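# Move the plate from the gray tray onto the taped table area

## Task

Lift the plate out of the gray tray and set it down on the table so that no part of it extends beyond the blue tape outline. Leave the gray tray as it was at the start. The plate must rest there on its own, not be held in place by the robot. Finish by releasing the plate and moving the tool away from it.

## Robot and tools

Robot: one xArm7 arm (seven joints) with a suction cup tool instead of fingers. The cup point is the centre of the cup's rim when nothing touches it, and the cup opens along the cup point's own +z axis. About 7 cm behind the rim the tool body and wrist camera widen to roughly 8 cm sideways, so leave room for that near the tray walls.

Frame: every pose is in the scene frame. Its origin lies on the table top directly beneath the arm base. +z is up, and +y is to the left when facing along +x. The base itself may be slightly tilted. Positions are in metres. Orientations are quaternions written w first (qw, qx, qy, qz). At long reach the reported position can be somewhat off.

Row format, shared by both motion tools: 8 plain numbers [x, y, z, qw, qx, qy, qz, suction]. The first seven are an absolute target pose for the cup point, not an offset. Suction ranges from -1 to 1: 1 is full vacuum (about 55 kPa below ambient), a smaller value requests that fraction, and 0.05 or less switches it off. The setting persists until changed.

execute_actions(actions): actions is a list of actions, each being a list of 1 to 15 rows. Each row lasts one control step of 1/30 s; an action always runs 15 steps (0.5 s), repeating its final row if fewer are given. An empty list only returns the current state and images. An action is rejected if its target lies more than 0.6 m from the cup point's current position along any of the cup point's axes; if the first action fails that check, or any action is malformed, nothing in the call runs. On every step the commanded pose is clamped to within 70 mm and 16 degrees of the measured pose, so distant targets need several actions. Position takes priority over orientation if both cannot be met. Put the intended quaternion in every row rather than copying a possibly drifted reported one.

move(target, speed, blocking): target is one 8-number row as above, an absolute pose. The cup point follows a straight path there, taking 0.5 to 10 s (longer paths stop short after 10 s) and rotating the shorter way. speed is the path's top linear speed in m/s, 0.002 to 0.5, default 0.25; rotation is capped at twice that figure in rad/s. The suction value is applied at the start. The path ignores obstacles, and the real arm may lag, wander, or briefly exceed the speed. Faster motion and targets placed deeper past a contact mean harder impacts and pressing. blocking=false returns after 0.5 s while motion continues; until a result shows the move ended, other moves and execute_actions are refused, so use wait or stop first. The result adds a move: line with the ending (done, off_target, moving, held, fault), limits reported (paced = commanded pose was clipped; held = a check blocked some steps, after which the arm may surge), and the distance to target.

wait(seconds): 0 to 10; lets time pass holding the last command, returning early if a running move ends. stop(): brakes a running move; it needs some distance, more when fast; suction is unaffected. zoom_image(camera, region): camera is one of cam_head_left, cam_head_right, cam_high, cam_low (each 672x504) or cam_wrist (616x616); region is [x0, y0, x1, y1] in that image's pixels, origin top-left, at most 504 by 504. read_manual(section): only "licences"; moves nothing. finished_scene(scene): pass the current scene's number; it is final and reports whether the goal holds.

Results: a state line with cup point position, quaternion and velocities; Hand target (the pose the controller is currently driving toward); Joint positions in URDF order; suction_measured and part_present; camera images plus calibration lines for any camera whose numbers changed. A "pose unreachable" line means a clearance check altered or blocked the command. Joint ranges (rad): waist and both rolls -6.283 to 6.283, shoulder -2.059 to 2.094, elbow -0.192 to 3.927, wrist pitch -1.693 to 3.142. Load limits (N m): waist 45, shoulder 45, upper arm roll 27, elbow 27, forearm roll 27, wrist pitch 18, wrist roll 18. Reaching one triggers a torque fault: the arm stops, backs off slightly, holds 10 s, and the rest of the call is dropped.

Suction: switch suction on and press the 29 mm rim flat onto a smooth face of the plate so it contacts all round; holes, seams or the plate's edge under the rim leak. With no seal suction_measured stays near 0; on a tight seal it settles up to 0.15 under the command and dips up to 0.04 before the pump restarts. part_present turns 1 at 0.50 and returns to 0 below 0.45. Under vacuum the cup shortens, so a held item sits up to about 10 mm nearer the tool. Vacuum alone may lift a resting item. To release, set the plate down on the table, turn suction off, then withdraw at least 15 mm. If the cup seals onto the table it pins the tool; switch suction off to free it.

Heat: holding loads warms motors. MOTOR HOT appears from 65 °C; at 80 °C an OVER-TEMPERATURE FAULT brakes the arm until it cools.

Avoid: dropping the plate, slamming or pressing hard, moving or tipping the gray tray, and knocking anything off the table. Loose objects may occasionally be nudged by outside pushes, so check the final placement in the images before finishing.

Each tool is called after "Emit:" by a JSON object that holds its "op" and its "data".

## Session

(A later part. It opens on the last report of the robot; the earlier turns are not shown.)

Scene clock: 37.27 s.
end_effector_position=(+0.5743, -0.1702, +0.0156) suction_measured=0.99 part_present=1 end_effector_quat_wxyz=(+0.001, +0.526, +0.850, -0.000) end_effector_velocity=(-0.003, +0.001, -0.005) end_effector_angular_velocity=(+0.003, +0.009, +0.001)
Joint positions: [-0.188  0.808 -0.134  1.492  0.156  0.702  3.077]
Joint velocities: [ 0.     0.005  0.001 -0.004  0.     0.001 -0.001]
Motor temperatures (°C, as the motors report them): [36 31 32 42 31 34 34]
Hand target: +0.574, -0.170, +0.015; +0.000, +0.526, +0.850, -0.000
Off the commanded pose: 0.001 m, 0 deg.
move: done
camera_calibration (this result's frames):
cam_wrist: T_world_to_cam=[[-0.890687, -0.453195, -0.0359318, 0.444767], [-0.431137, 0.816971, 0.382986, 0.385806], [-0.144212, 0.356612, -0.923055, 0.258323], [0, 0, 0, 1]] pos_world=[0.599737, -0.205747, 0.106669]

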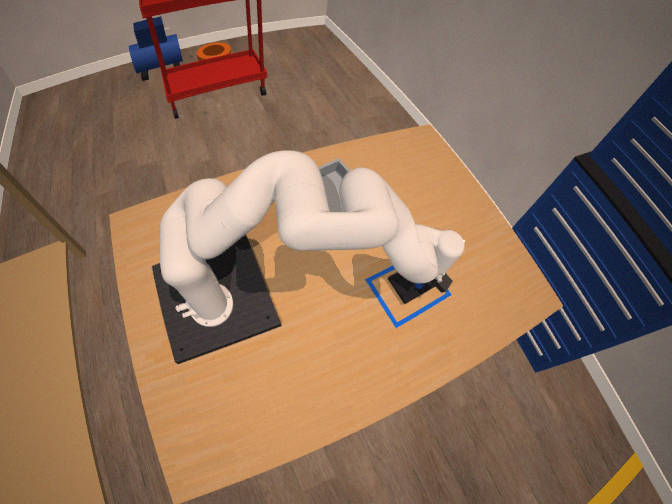

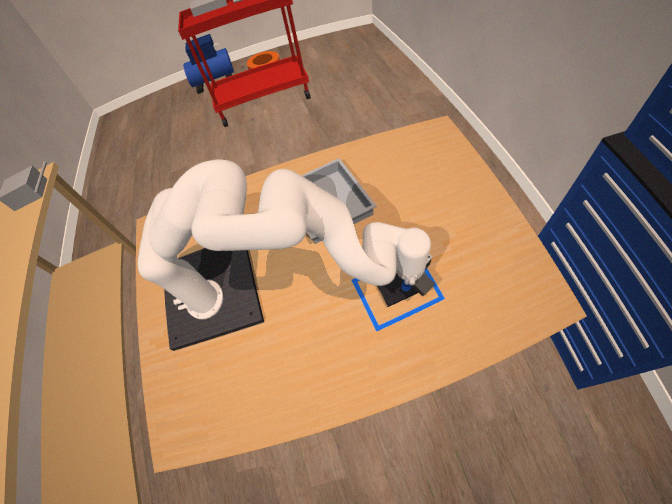

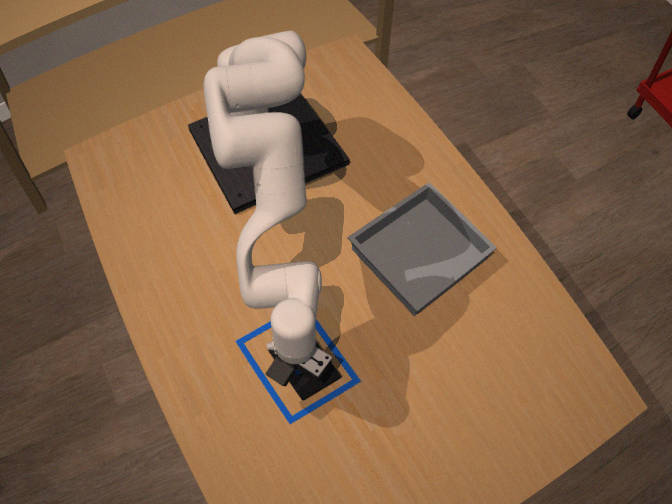

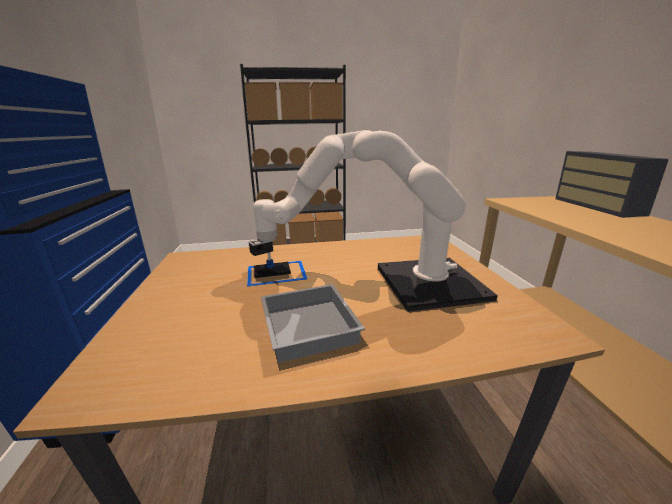

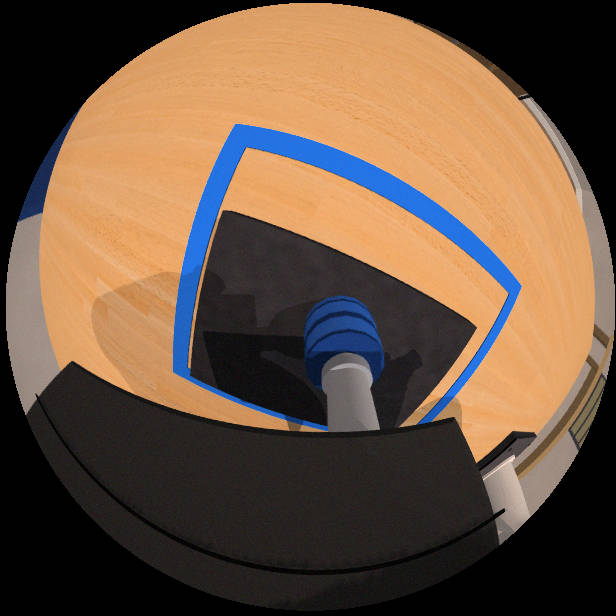

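Emit:
{"op": "move", "data": {"target": [0.562,-0.176,0.003,0,0.526,0.8505,0,1], "speed": 0.02}}

Emit:
{"op": "zoom_image", "data": {"camera": "cam_high", "region": [210, 280, 390, 440]}}

Scene clock: 42.40 s.
end_effector_position=(+0.5620, -0.1760, +0.0031) suction_measured=0.99 part_present=1 end_effector_quat_wxyz=(+0.000, +0.526, +0.850, -0.000) end_effector_velocity=(+0.001, +0.001, +0.001) end_effector_angular_velocity=(-0.000, -0.004, +0.003)
Joint positions: [-0.202  0.808 -0.131  1.448  0.162  0.658  3.056]
Joint velocities: [ 0.    -0.001  0.001  0.     0.    -0.003 -0.002]
Motor temperatures (°C, as the motors report them): [36 32 32 42 31 34 34]
Hand target: +0.562, -0.176, +0.003; +0.000, +0.526, +0.850, -0.000
Off the commanded pose: 0.000 m, 0 deg.
move: done
camera_calibration (this result's frames):
cam_wrist: T_world_to_cam=[[-0.890733, -0.453134, -0.0355642, 0.430817], [-0.4308, 0.816698, 0.383948, 0.389753], [-0.144935, 0.357316, -0.92267, 0.247569], [0, 0, 0, 1]] pos_world=[0.58753, -0.211553, 0.0941007]

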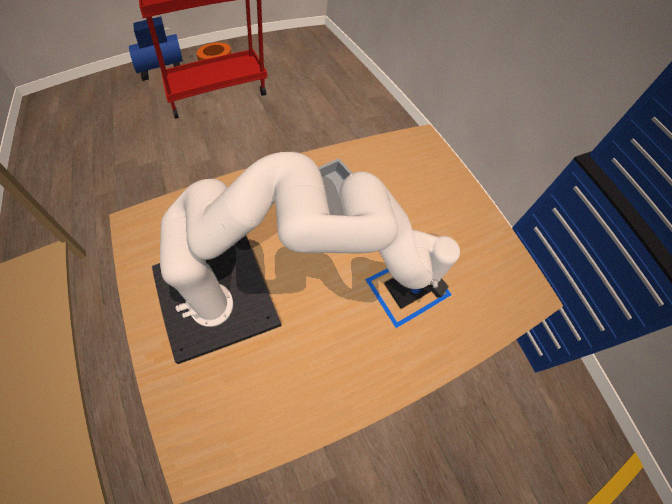

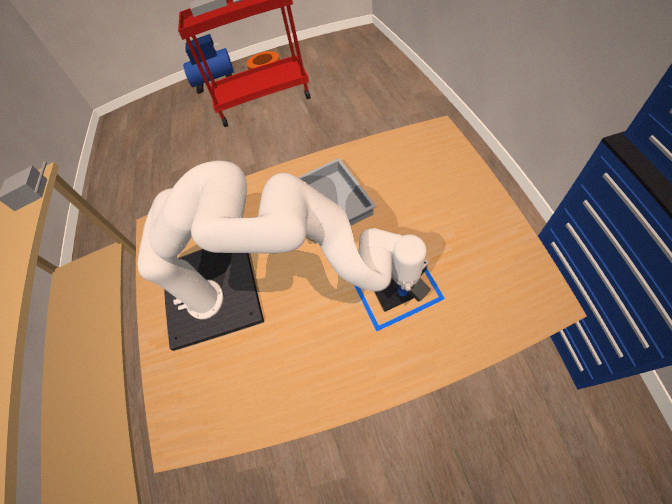

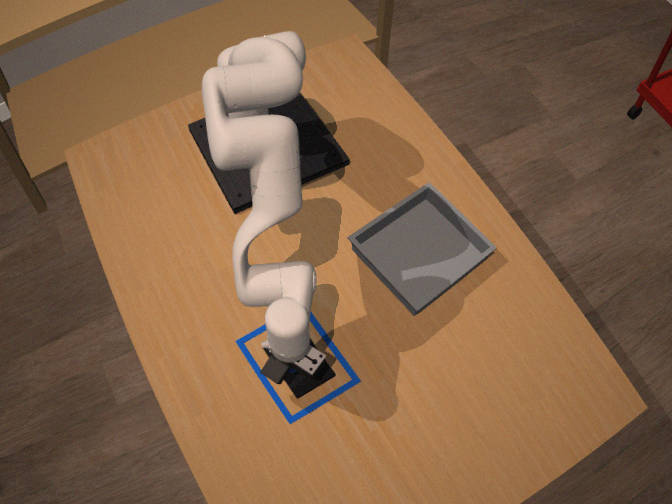

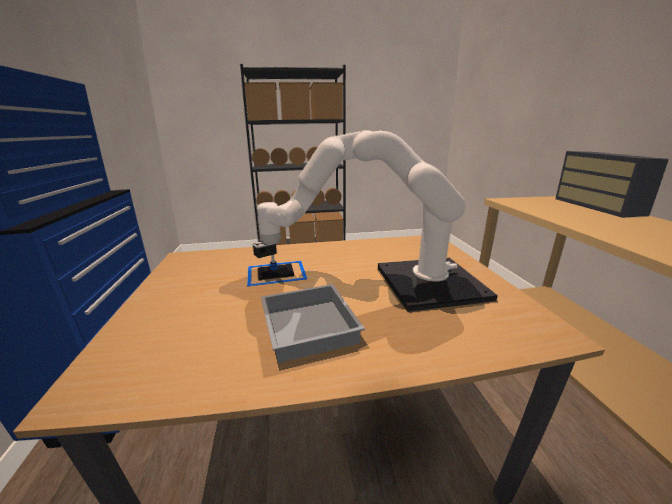

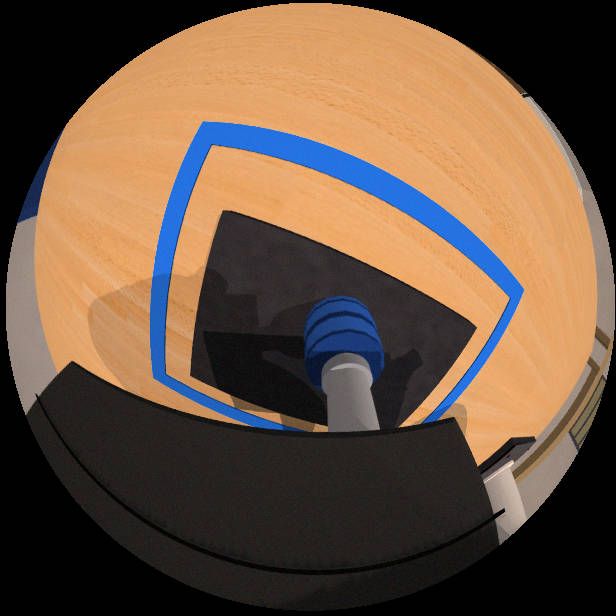

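Region (210, 280, 390, 440) of cam_high's 672x504 image, scaled by 2.800, with more detail than that image has.

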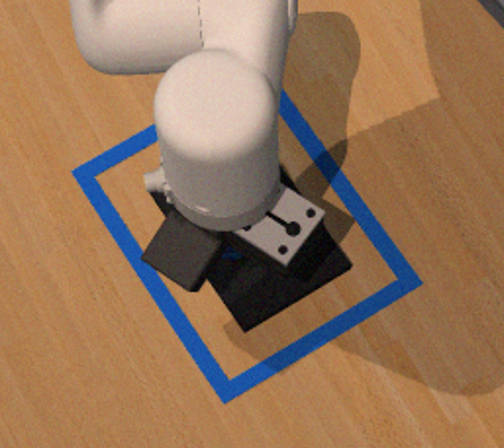

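Well centred. Lower to contact.

Emit:
{"op": "move", "data": {"target": [0.562,-0.176,-0.001,0,0.526,0.8505,0,1], "speed": 0.008}}

Scene clock: 46.97 s.
end_effector_position=(+0.5636, -0.1765, +0.0014) suction_measured=0.99 part_present=1 end_effector_quat_wxyz=(+0.002, +0.526, +0.851, +0.001) end_effector_velocity=(-0.001, +0.000, -0.002) end_effector_angular_velocity=(+0.001, +0.002, -0.001)
Joint positions: [-0.203  0.814 -0.13   1.452  0.163  0.652  3.055]
Joint velocities: [-0.     0.002  0.    -0.001  0.001 -0.001  0.   ]
Motor temperatures (°C, as the motors report them): [36 32 32 42 31 34 34]
Hand target: +0.562, -0.176, -0.001; +0.000, +0.526, +0.850, -0.000
Off the commanded pose: 0.003 m, 0 deg.
move: done
camera_calibration (this result's frames):
cam_wrist: T_world_to_cam=[[-0.890523, -0.453256, -0.0390882, 0.431801], [-0.432631, 0.817152, 0.380912, 0.392662], [-0.140709, 0.356121, -0.923785, 0.243824], [0, 0, 0, 1]] pos_world=[0.588715, -0.211979, 0.09255]

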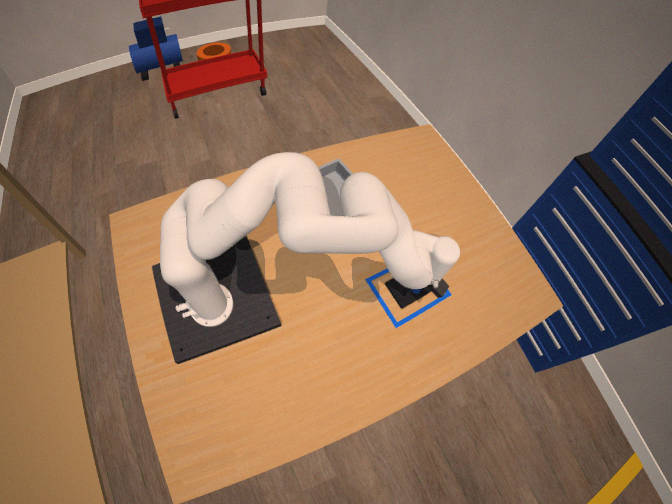

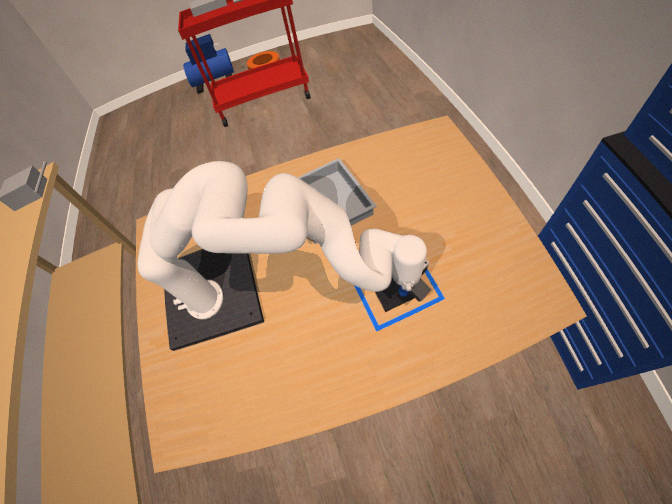

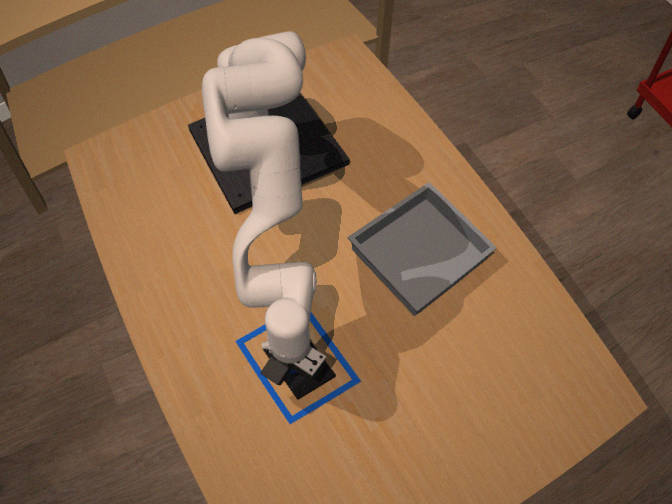

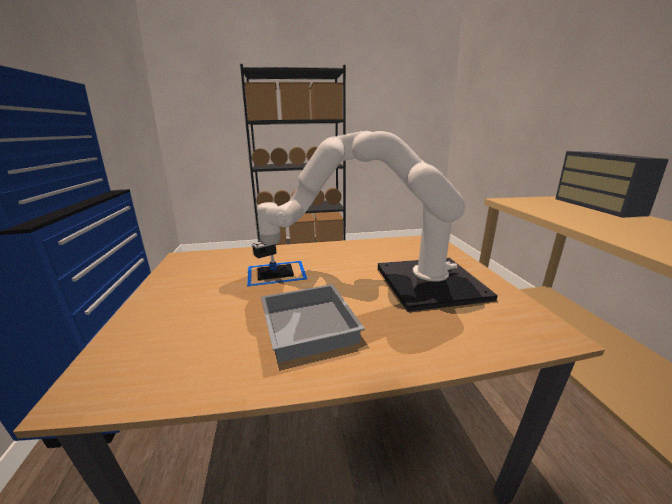

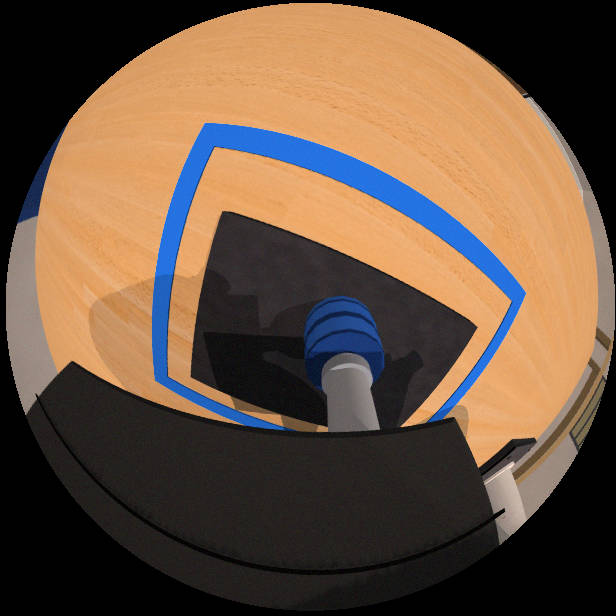

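Emit:
{"op": "execute_actions", "data": {"actions": [[[0.563,-0.176,0.003,0,0.526,0.8505,0,-1]],[[0.563,-0.176,0.003,0,0.526,0.8505,0,-1]]]}}

Emit:
{"op": "move", "data": {"target": [0.563,-0.176,0.05,0,0.526,0.8505,0,-1], "speed": 0.08}}

Emit:
{"op": "move", "data": {"target": [0.36,0.0,0.28,0,0,1,0,-1], "speed": 0.4}}

Scene clock: 52.77 s.
end_effector_position=(+0.5621, -0.1757, +0.0020) suction_measured=0.00 part_present=0 end_effector_quat_wxyz=(-0.001, +0.526, +0.850, -0.000) end_effector_velocity=(-0.000, -0.000, -0.001) end_effector_angular_velocity=(+0.000, +0.001, -0.001)
Joint positions: [-0.202  0.811 -0.131  1.451  0.162  0.661  3.057]
Joint velocities: [-0.     0.001  0.     0.    -0.     0.     0.   ]
Motor temperatures (°C, as the motors report them): [36 32 32 41 31 34 34]
Hand target: +0.563, -0.176, +0.003; -0.000, +0.526, +0.850, +0.000
Off the commanded pose: 0.001 m, 0 deg.
camera_calibration (this result's frames):
cam_wrist: T_world_to_cam=[[-0.890848, -0.453058, -0.0335787, 0.430986], [-0.429723, 0.816366, 0.385856, 0.38933], [-0.147402, 0.358168, -0.921948, 0.248043], [0, 0, 0, 1]] pos_world=[0.587809, -0.211415, 0.0929292]

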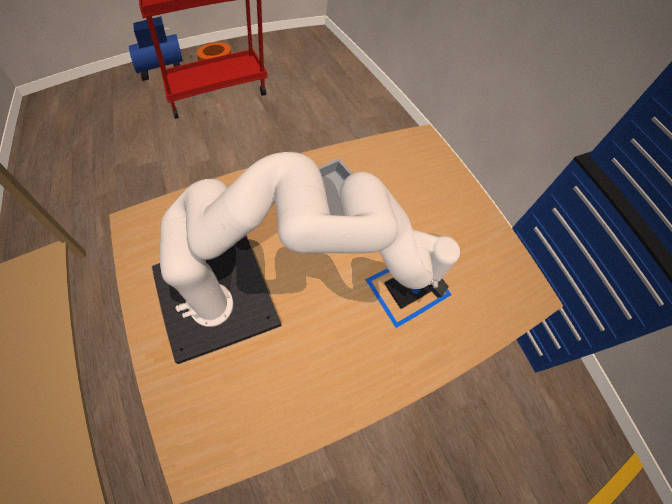

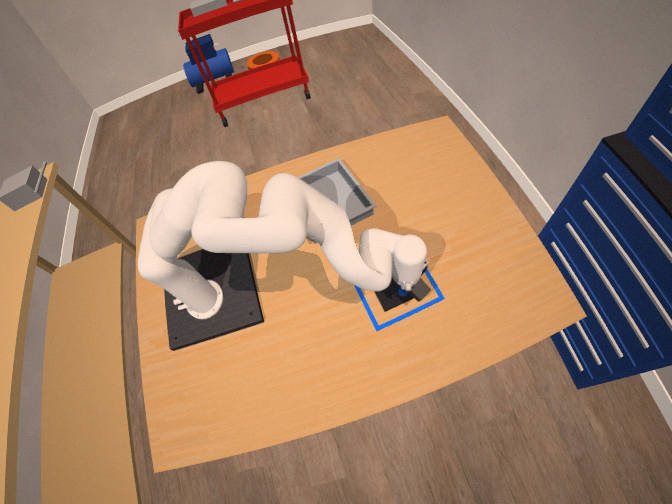

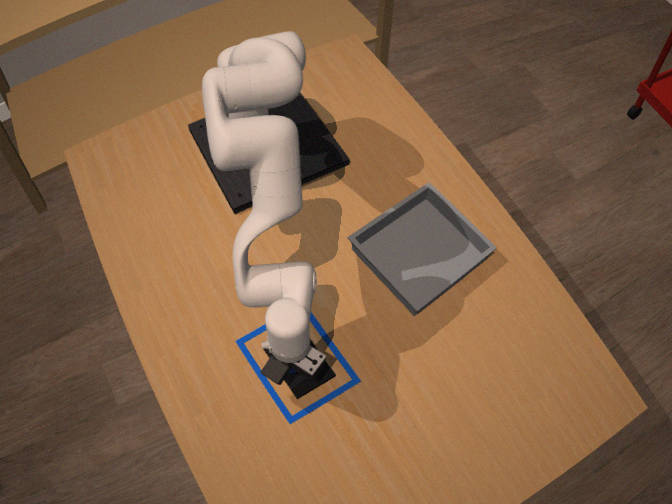

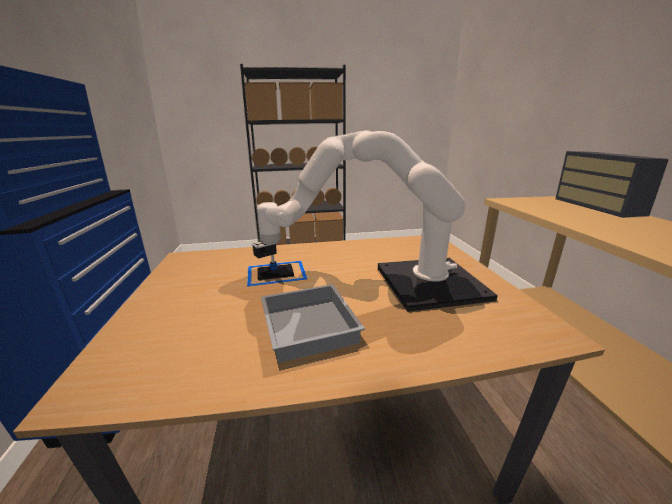

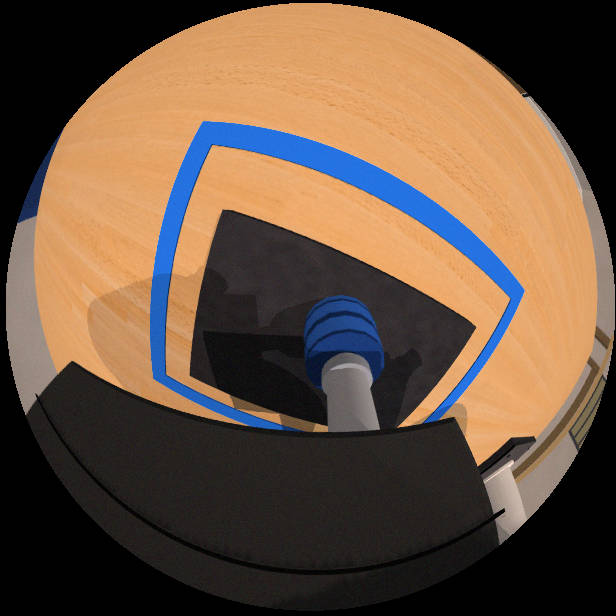

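Scene clock: 53.70 s.
end_effector_position=(+0.5627, -0.1758, +0.0494) suction_measured=0.00 part_present=0 end_effector_quat_wxyz=(-0.001, +0.526, +0.850, +0.000) end_effector_velocity=(+0.000, +0.000, +0.000) end_effector_angular_velocity=(-0.000, +0.000, -0.002)
Joint positions: [-0.193  0.712 -0.145  1.436  0.147  0.743  3.066]
Joint velocities: [ 0.    -0.001 -0.     0.001 -0.     0.001  0.002]
Motor temperatures (°C, as the motors report them): [36 32 32 41 31 34 34]
Hand target: +0.563, -0.176, +0.050; -0.000, +0.526, +0.850, +0.000
Off the commanded pose: 0.001 m, 0 deg.
move: done
camera_calibration (this result's frames):
cam_wrist: T_world_to_cam=[[-0.89076, -0.453125, -0.0349857, 0.433103], [-0.430417, 0.816393, 0.385024, 0.371782], [-0.145902, 0.358023, -0.922243, 0.290965], [0, 0, 0, 1]] pos_world=[0.588265, -0.211442, 0.140348]

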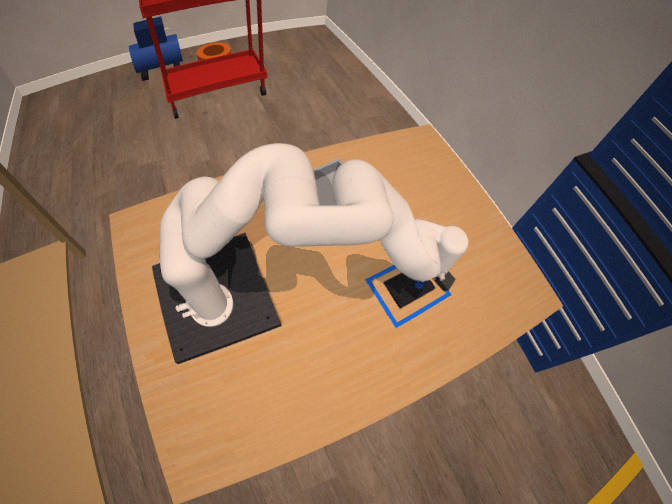

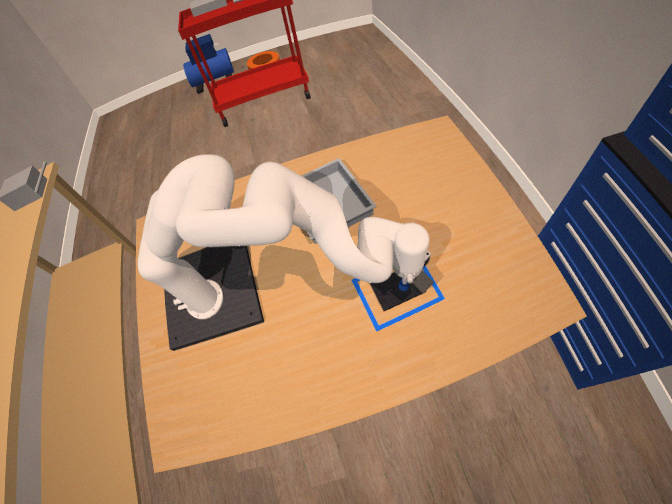

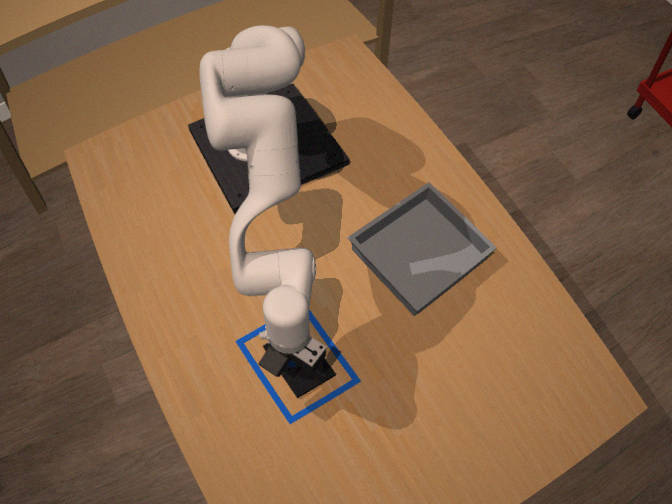

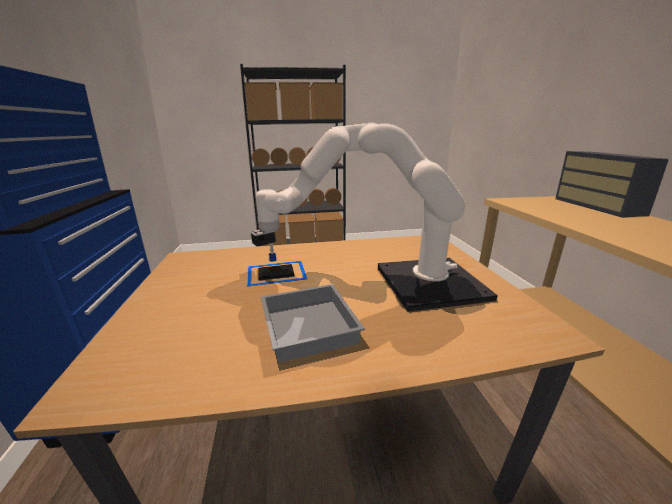

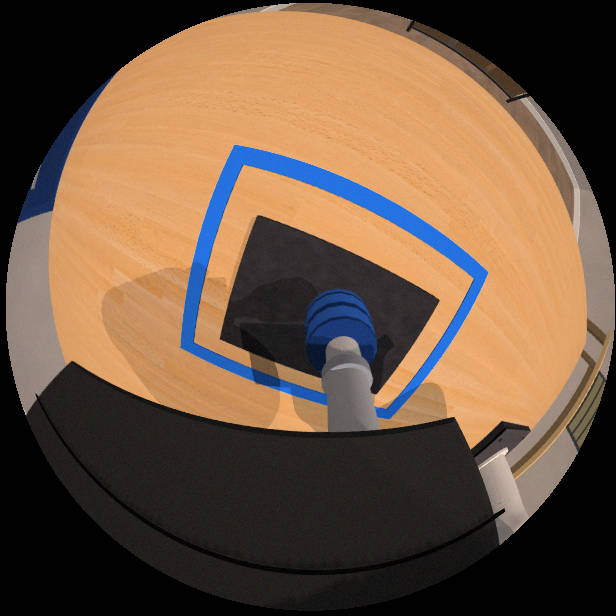

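Scene clock: 55.63 s.
end_effector_position=(+0.3605, +0.0008, +0.2791) suction_measured=0.00 part_present=0 end_effector_quat_wxyz=(-0.001, +0.000, +1.000, +0.002) end_effector_velocity=(+0.000, +0.001, +0.003) end_effector_angular_velocity=(-0.000, -0.006, +0.005)
Joint positions: [-0.026 -0.363  0.004  0.768  0.012  1.139  2.343]
Joint velocities: [ 0.002 -0.005  0.001  0.002  0.     0.001 -0.002]
Motor temperatures (°C, as the motors report them): [36 32 32 41 31 34 34]
Hand target: +0.361, +0.001, +0.280; -0.000, -0.000, +1.000, +0.002
Off the commanded pose: 0.001 m, 0 deg.
move: done
camera_calibration (this result's frames):
cam_wrist: T_world_to_cam=[[0.00724171, -0.999221, -0.0387817, 0.0188607], [-0.92255, -0.0216392, 0.385271, 0.230155], [-0.385811, 0.0329881, -0.921988, 0.496763], [0, 0, 0, 1]] pos_world=[0.403849, 0.00743911, 0.370069]

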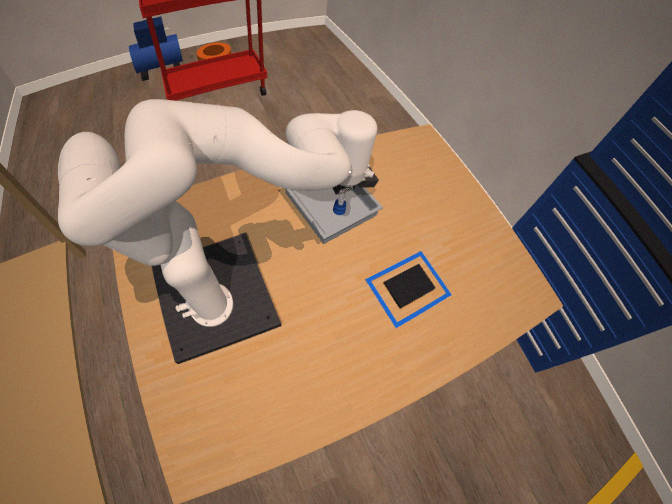

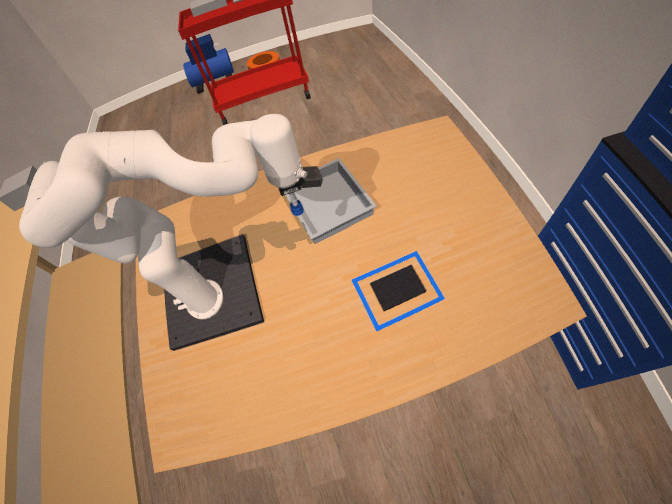

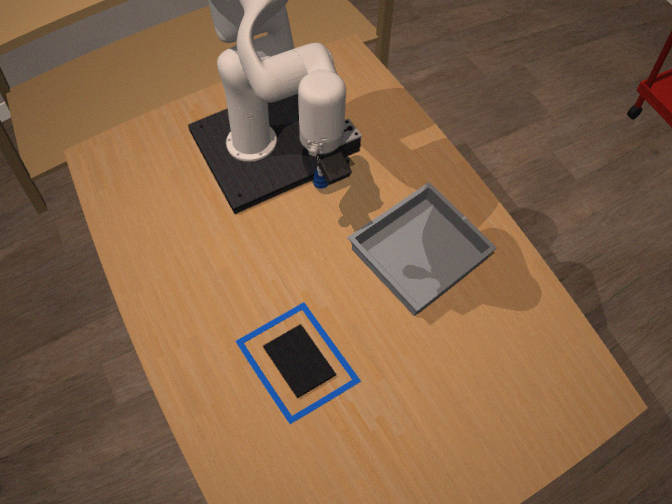

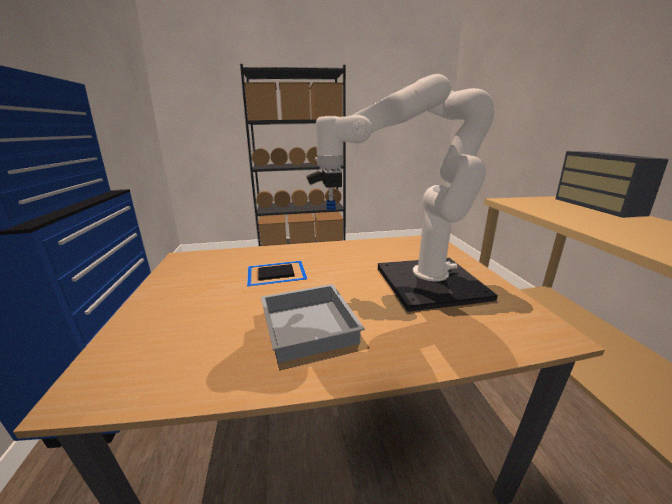

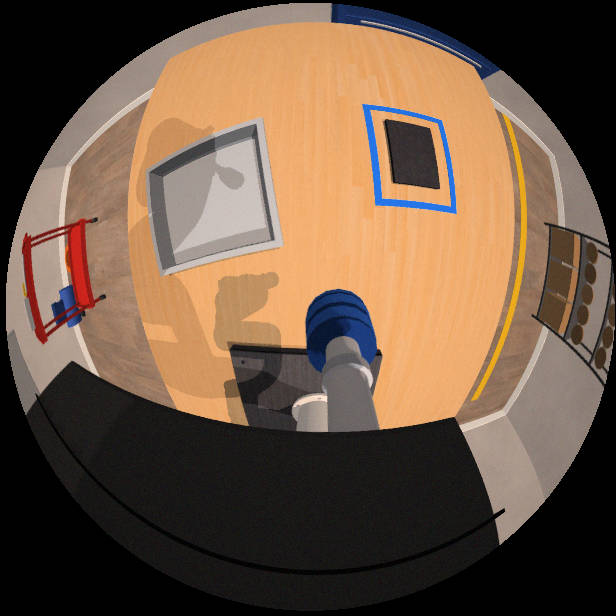

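Emit:
{"op": "finished_scene", "data": {"scene": 2}}

The scene is finished: the task was done.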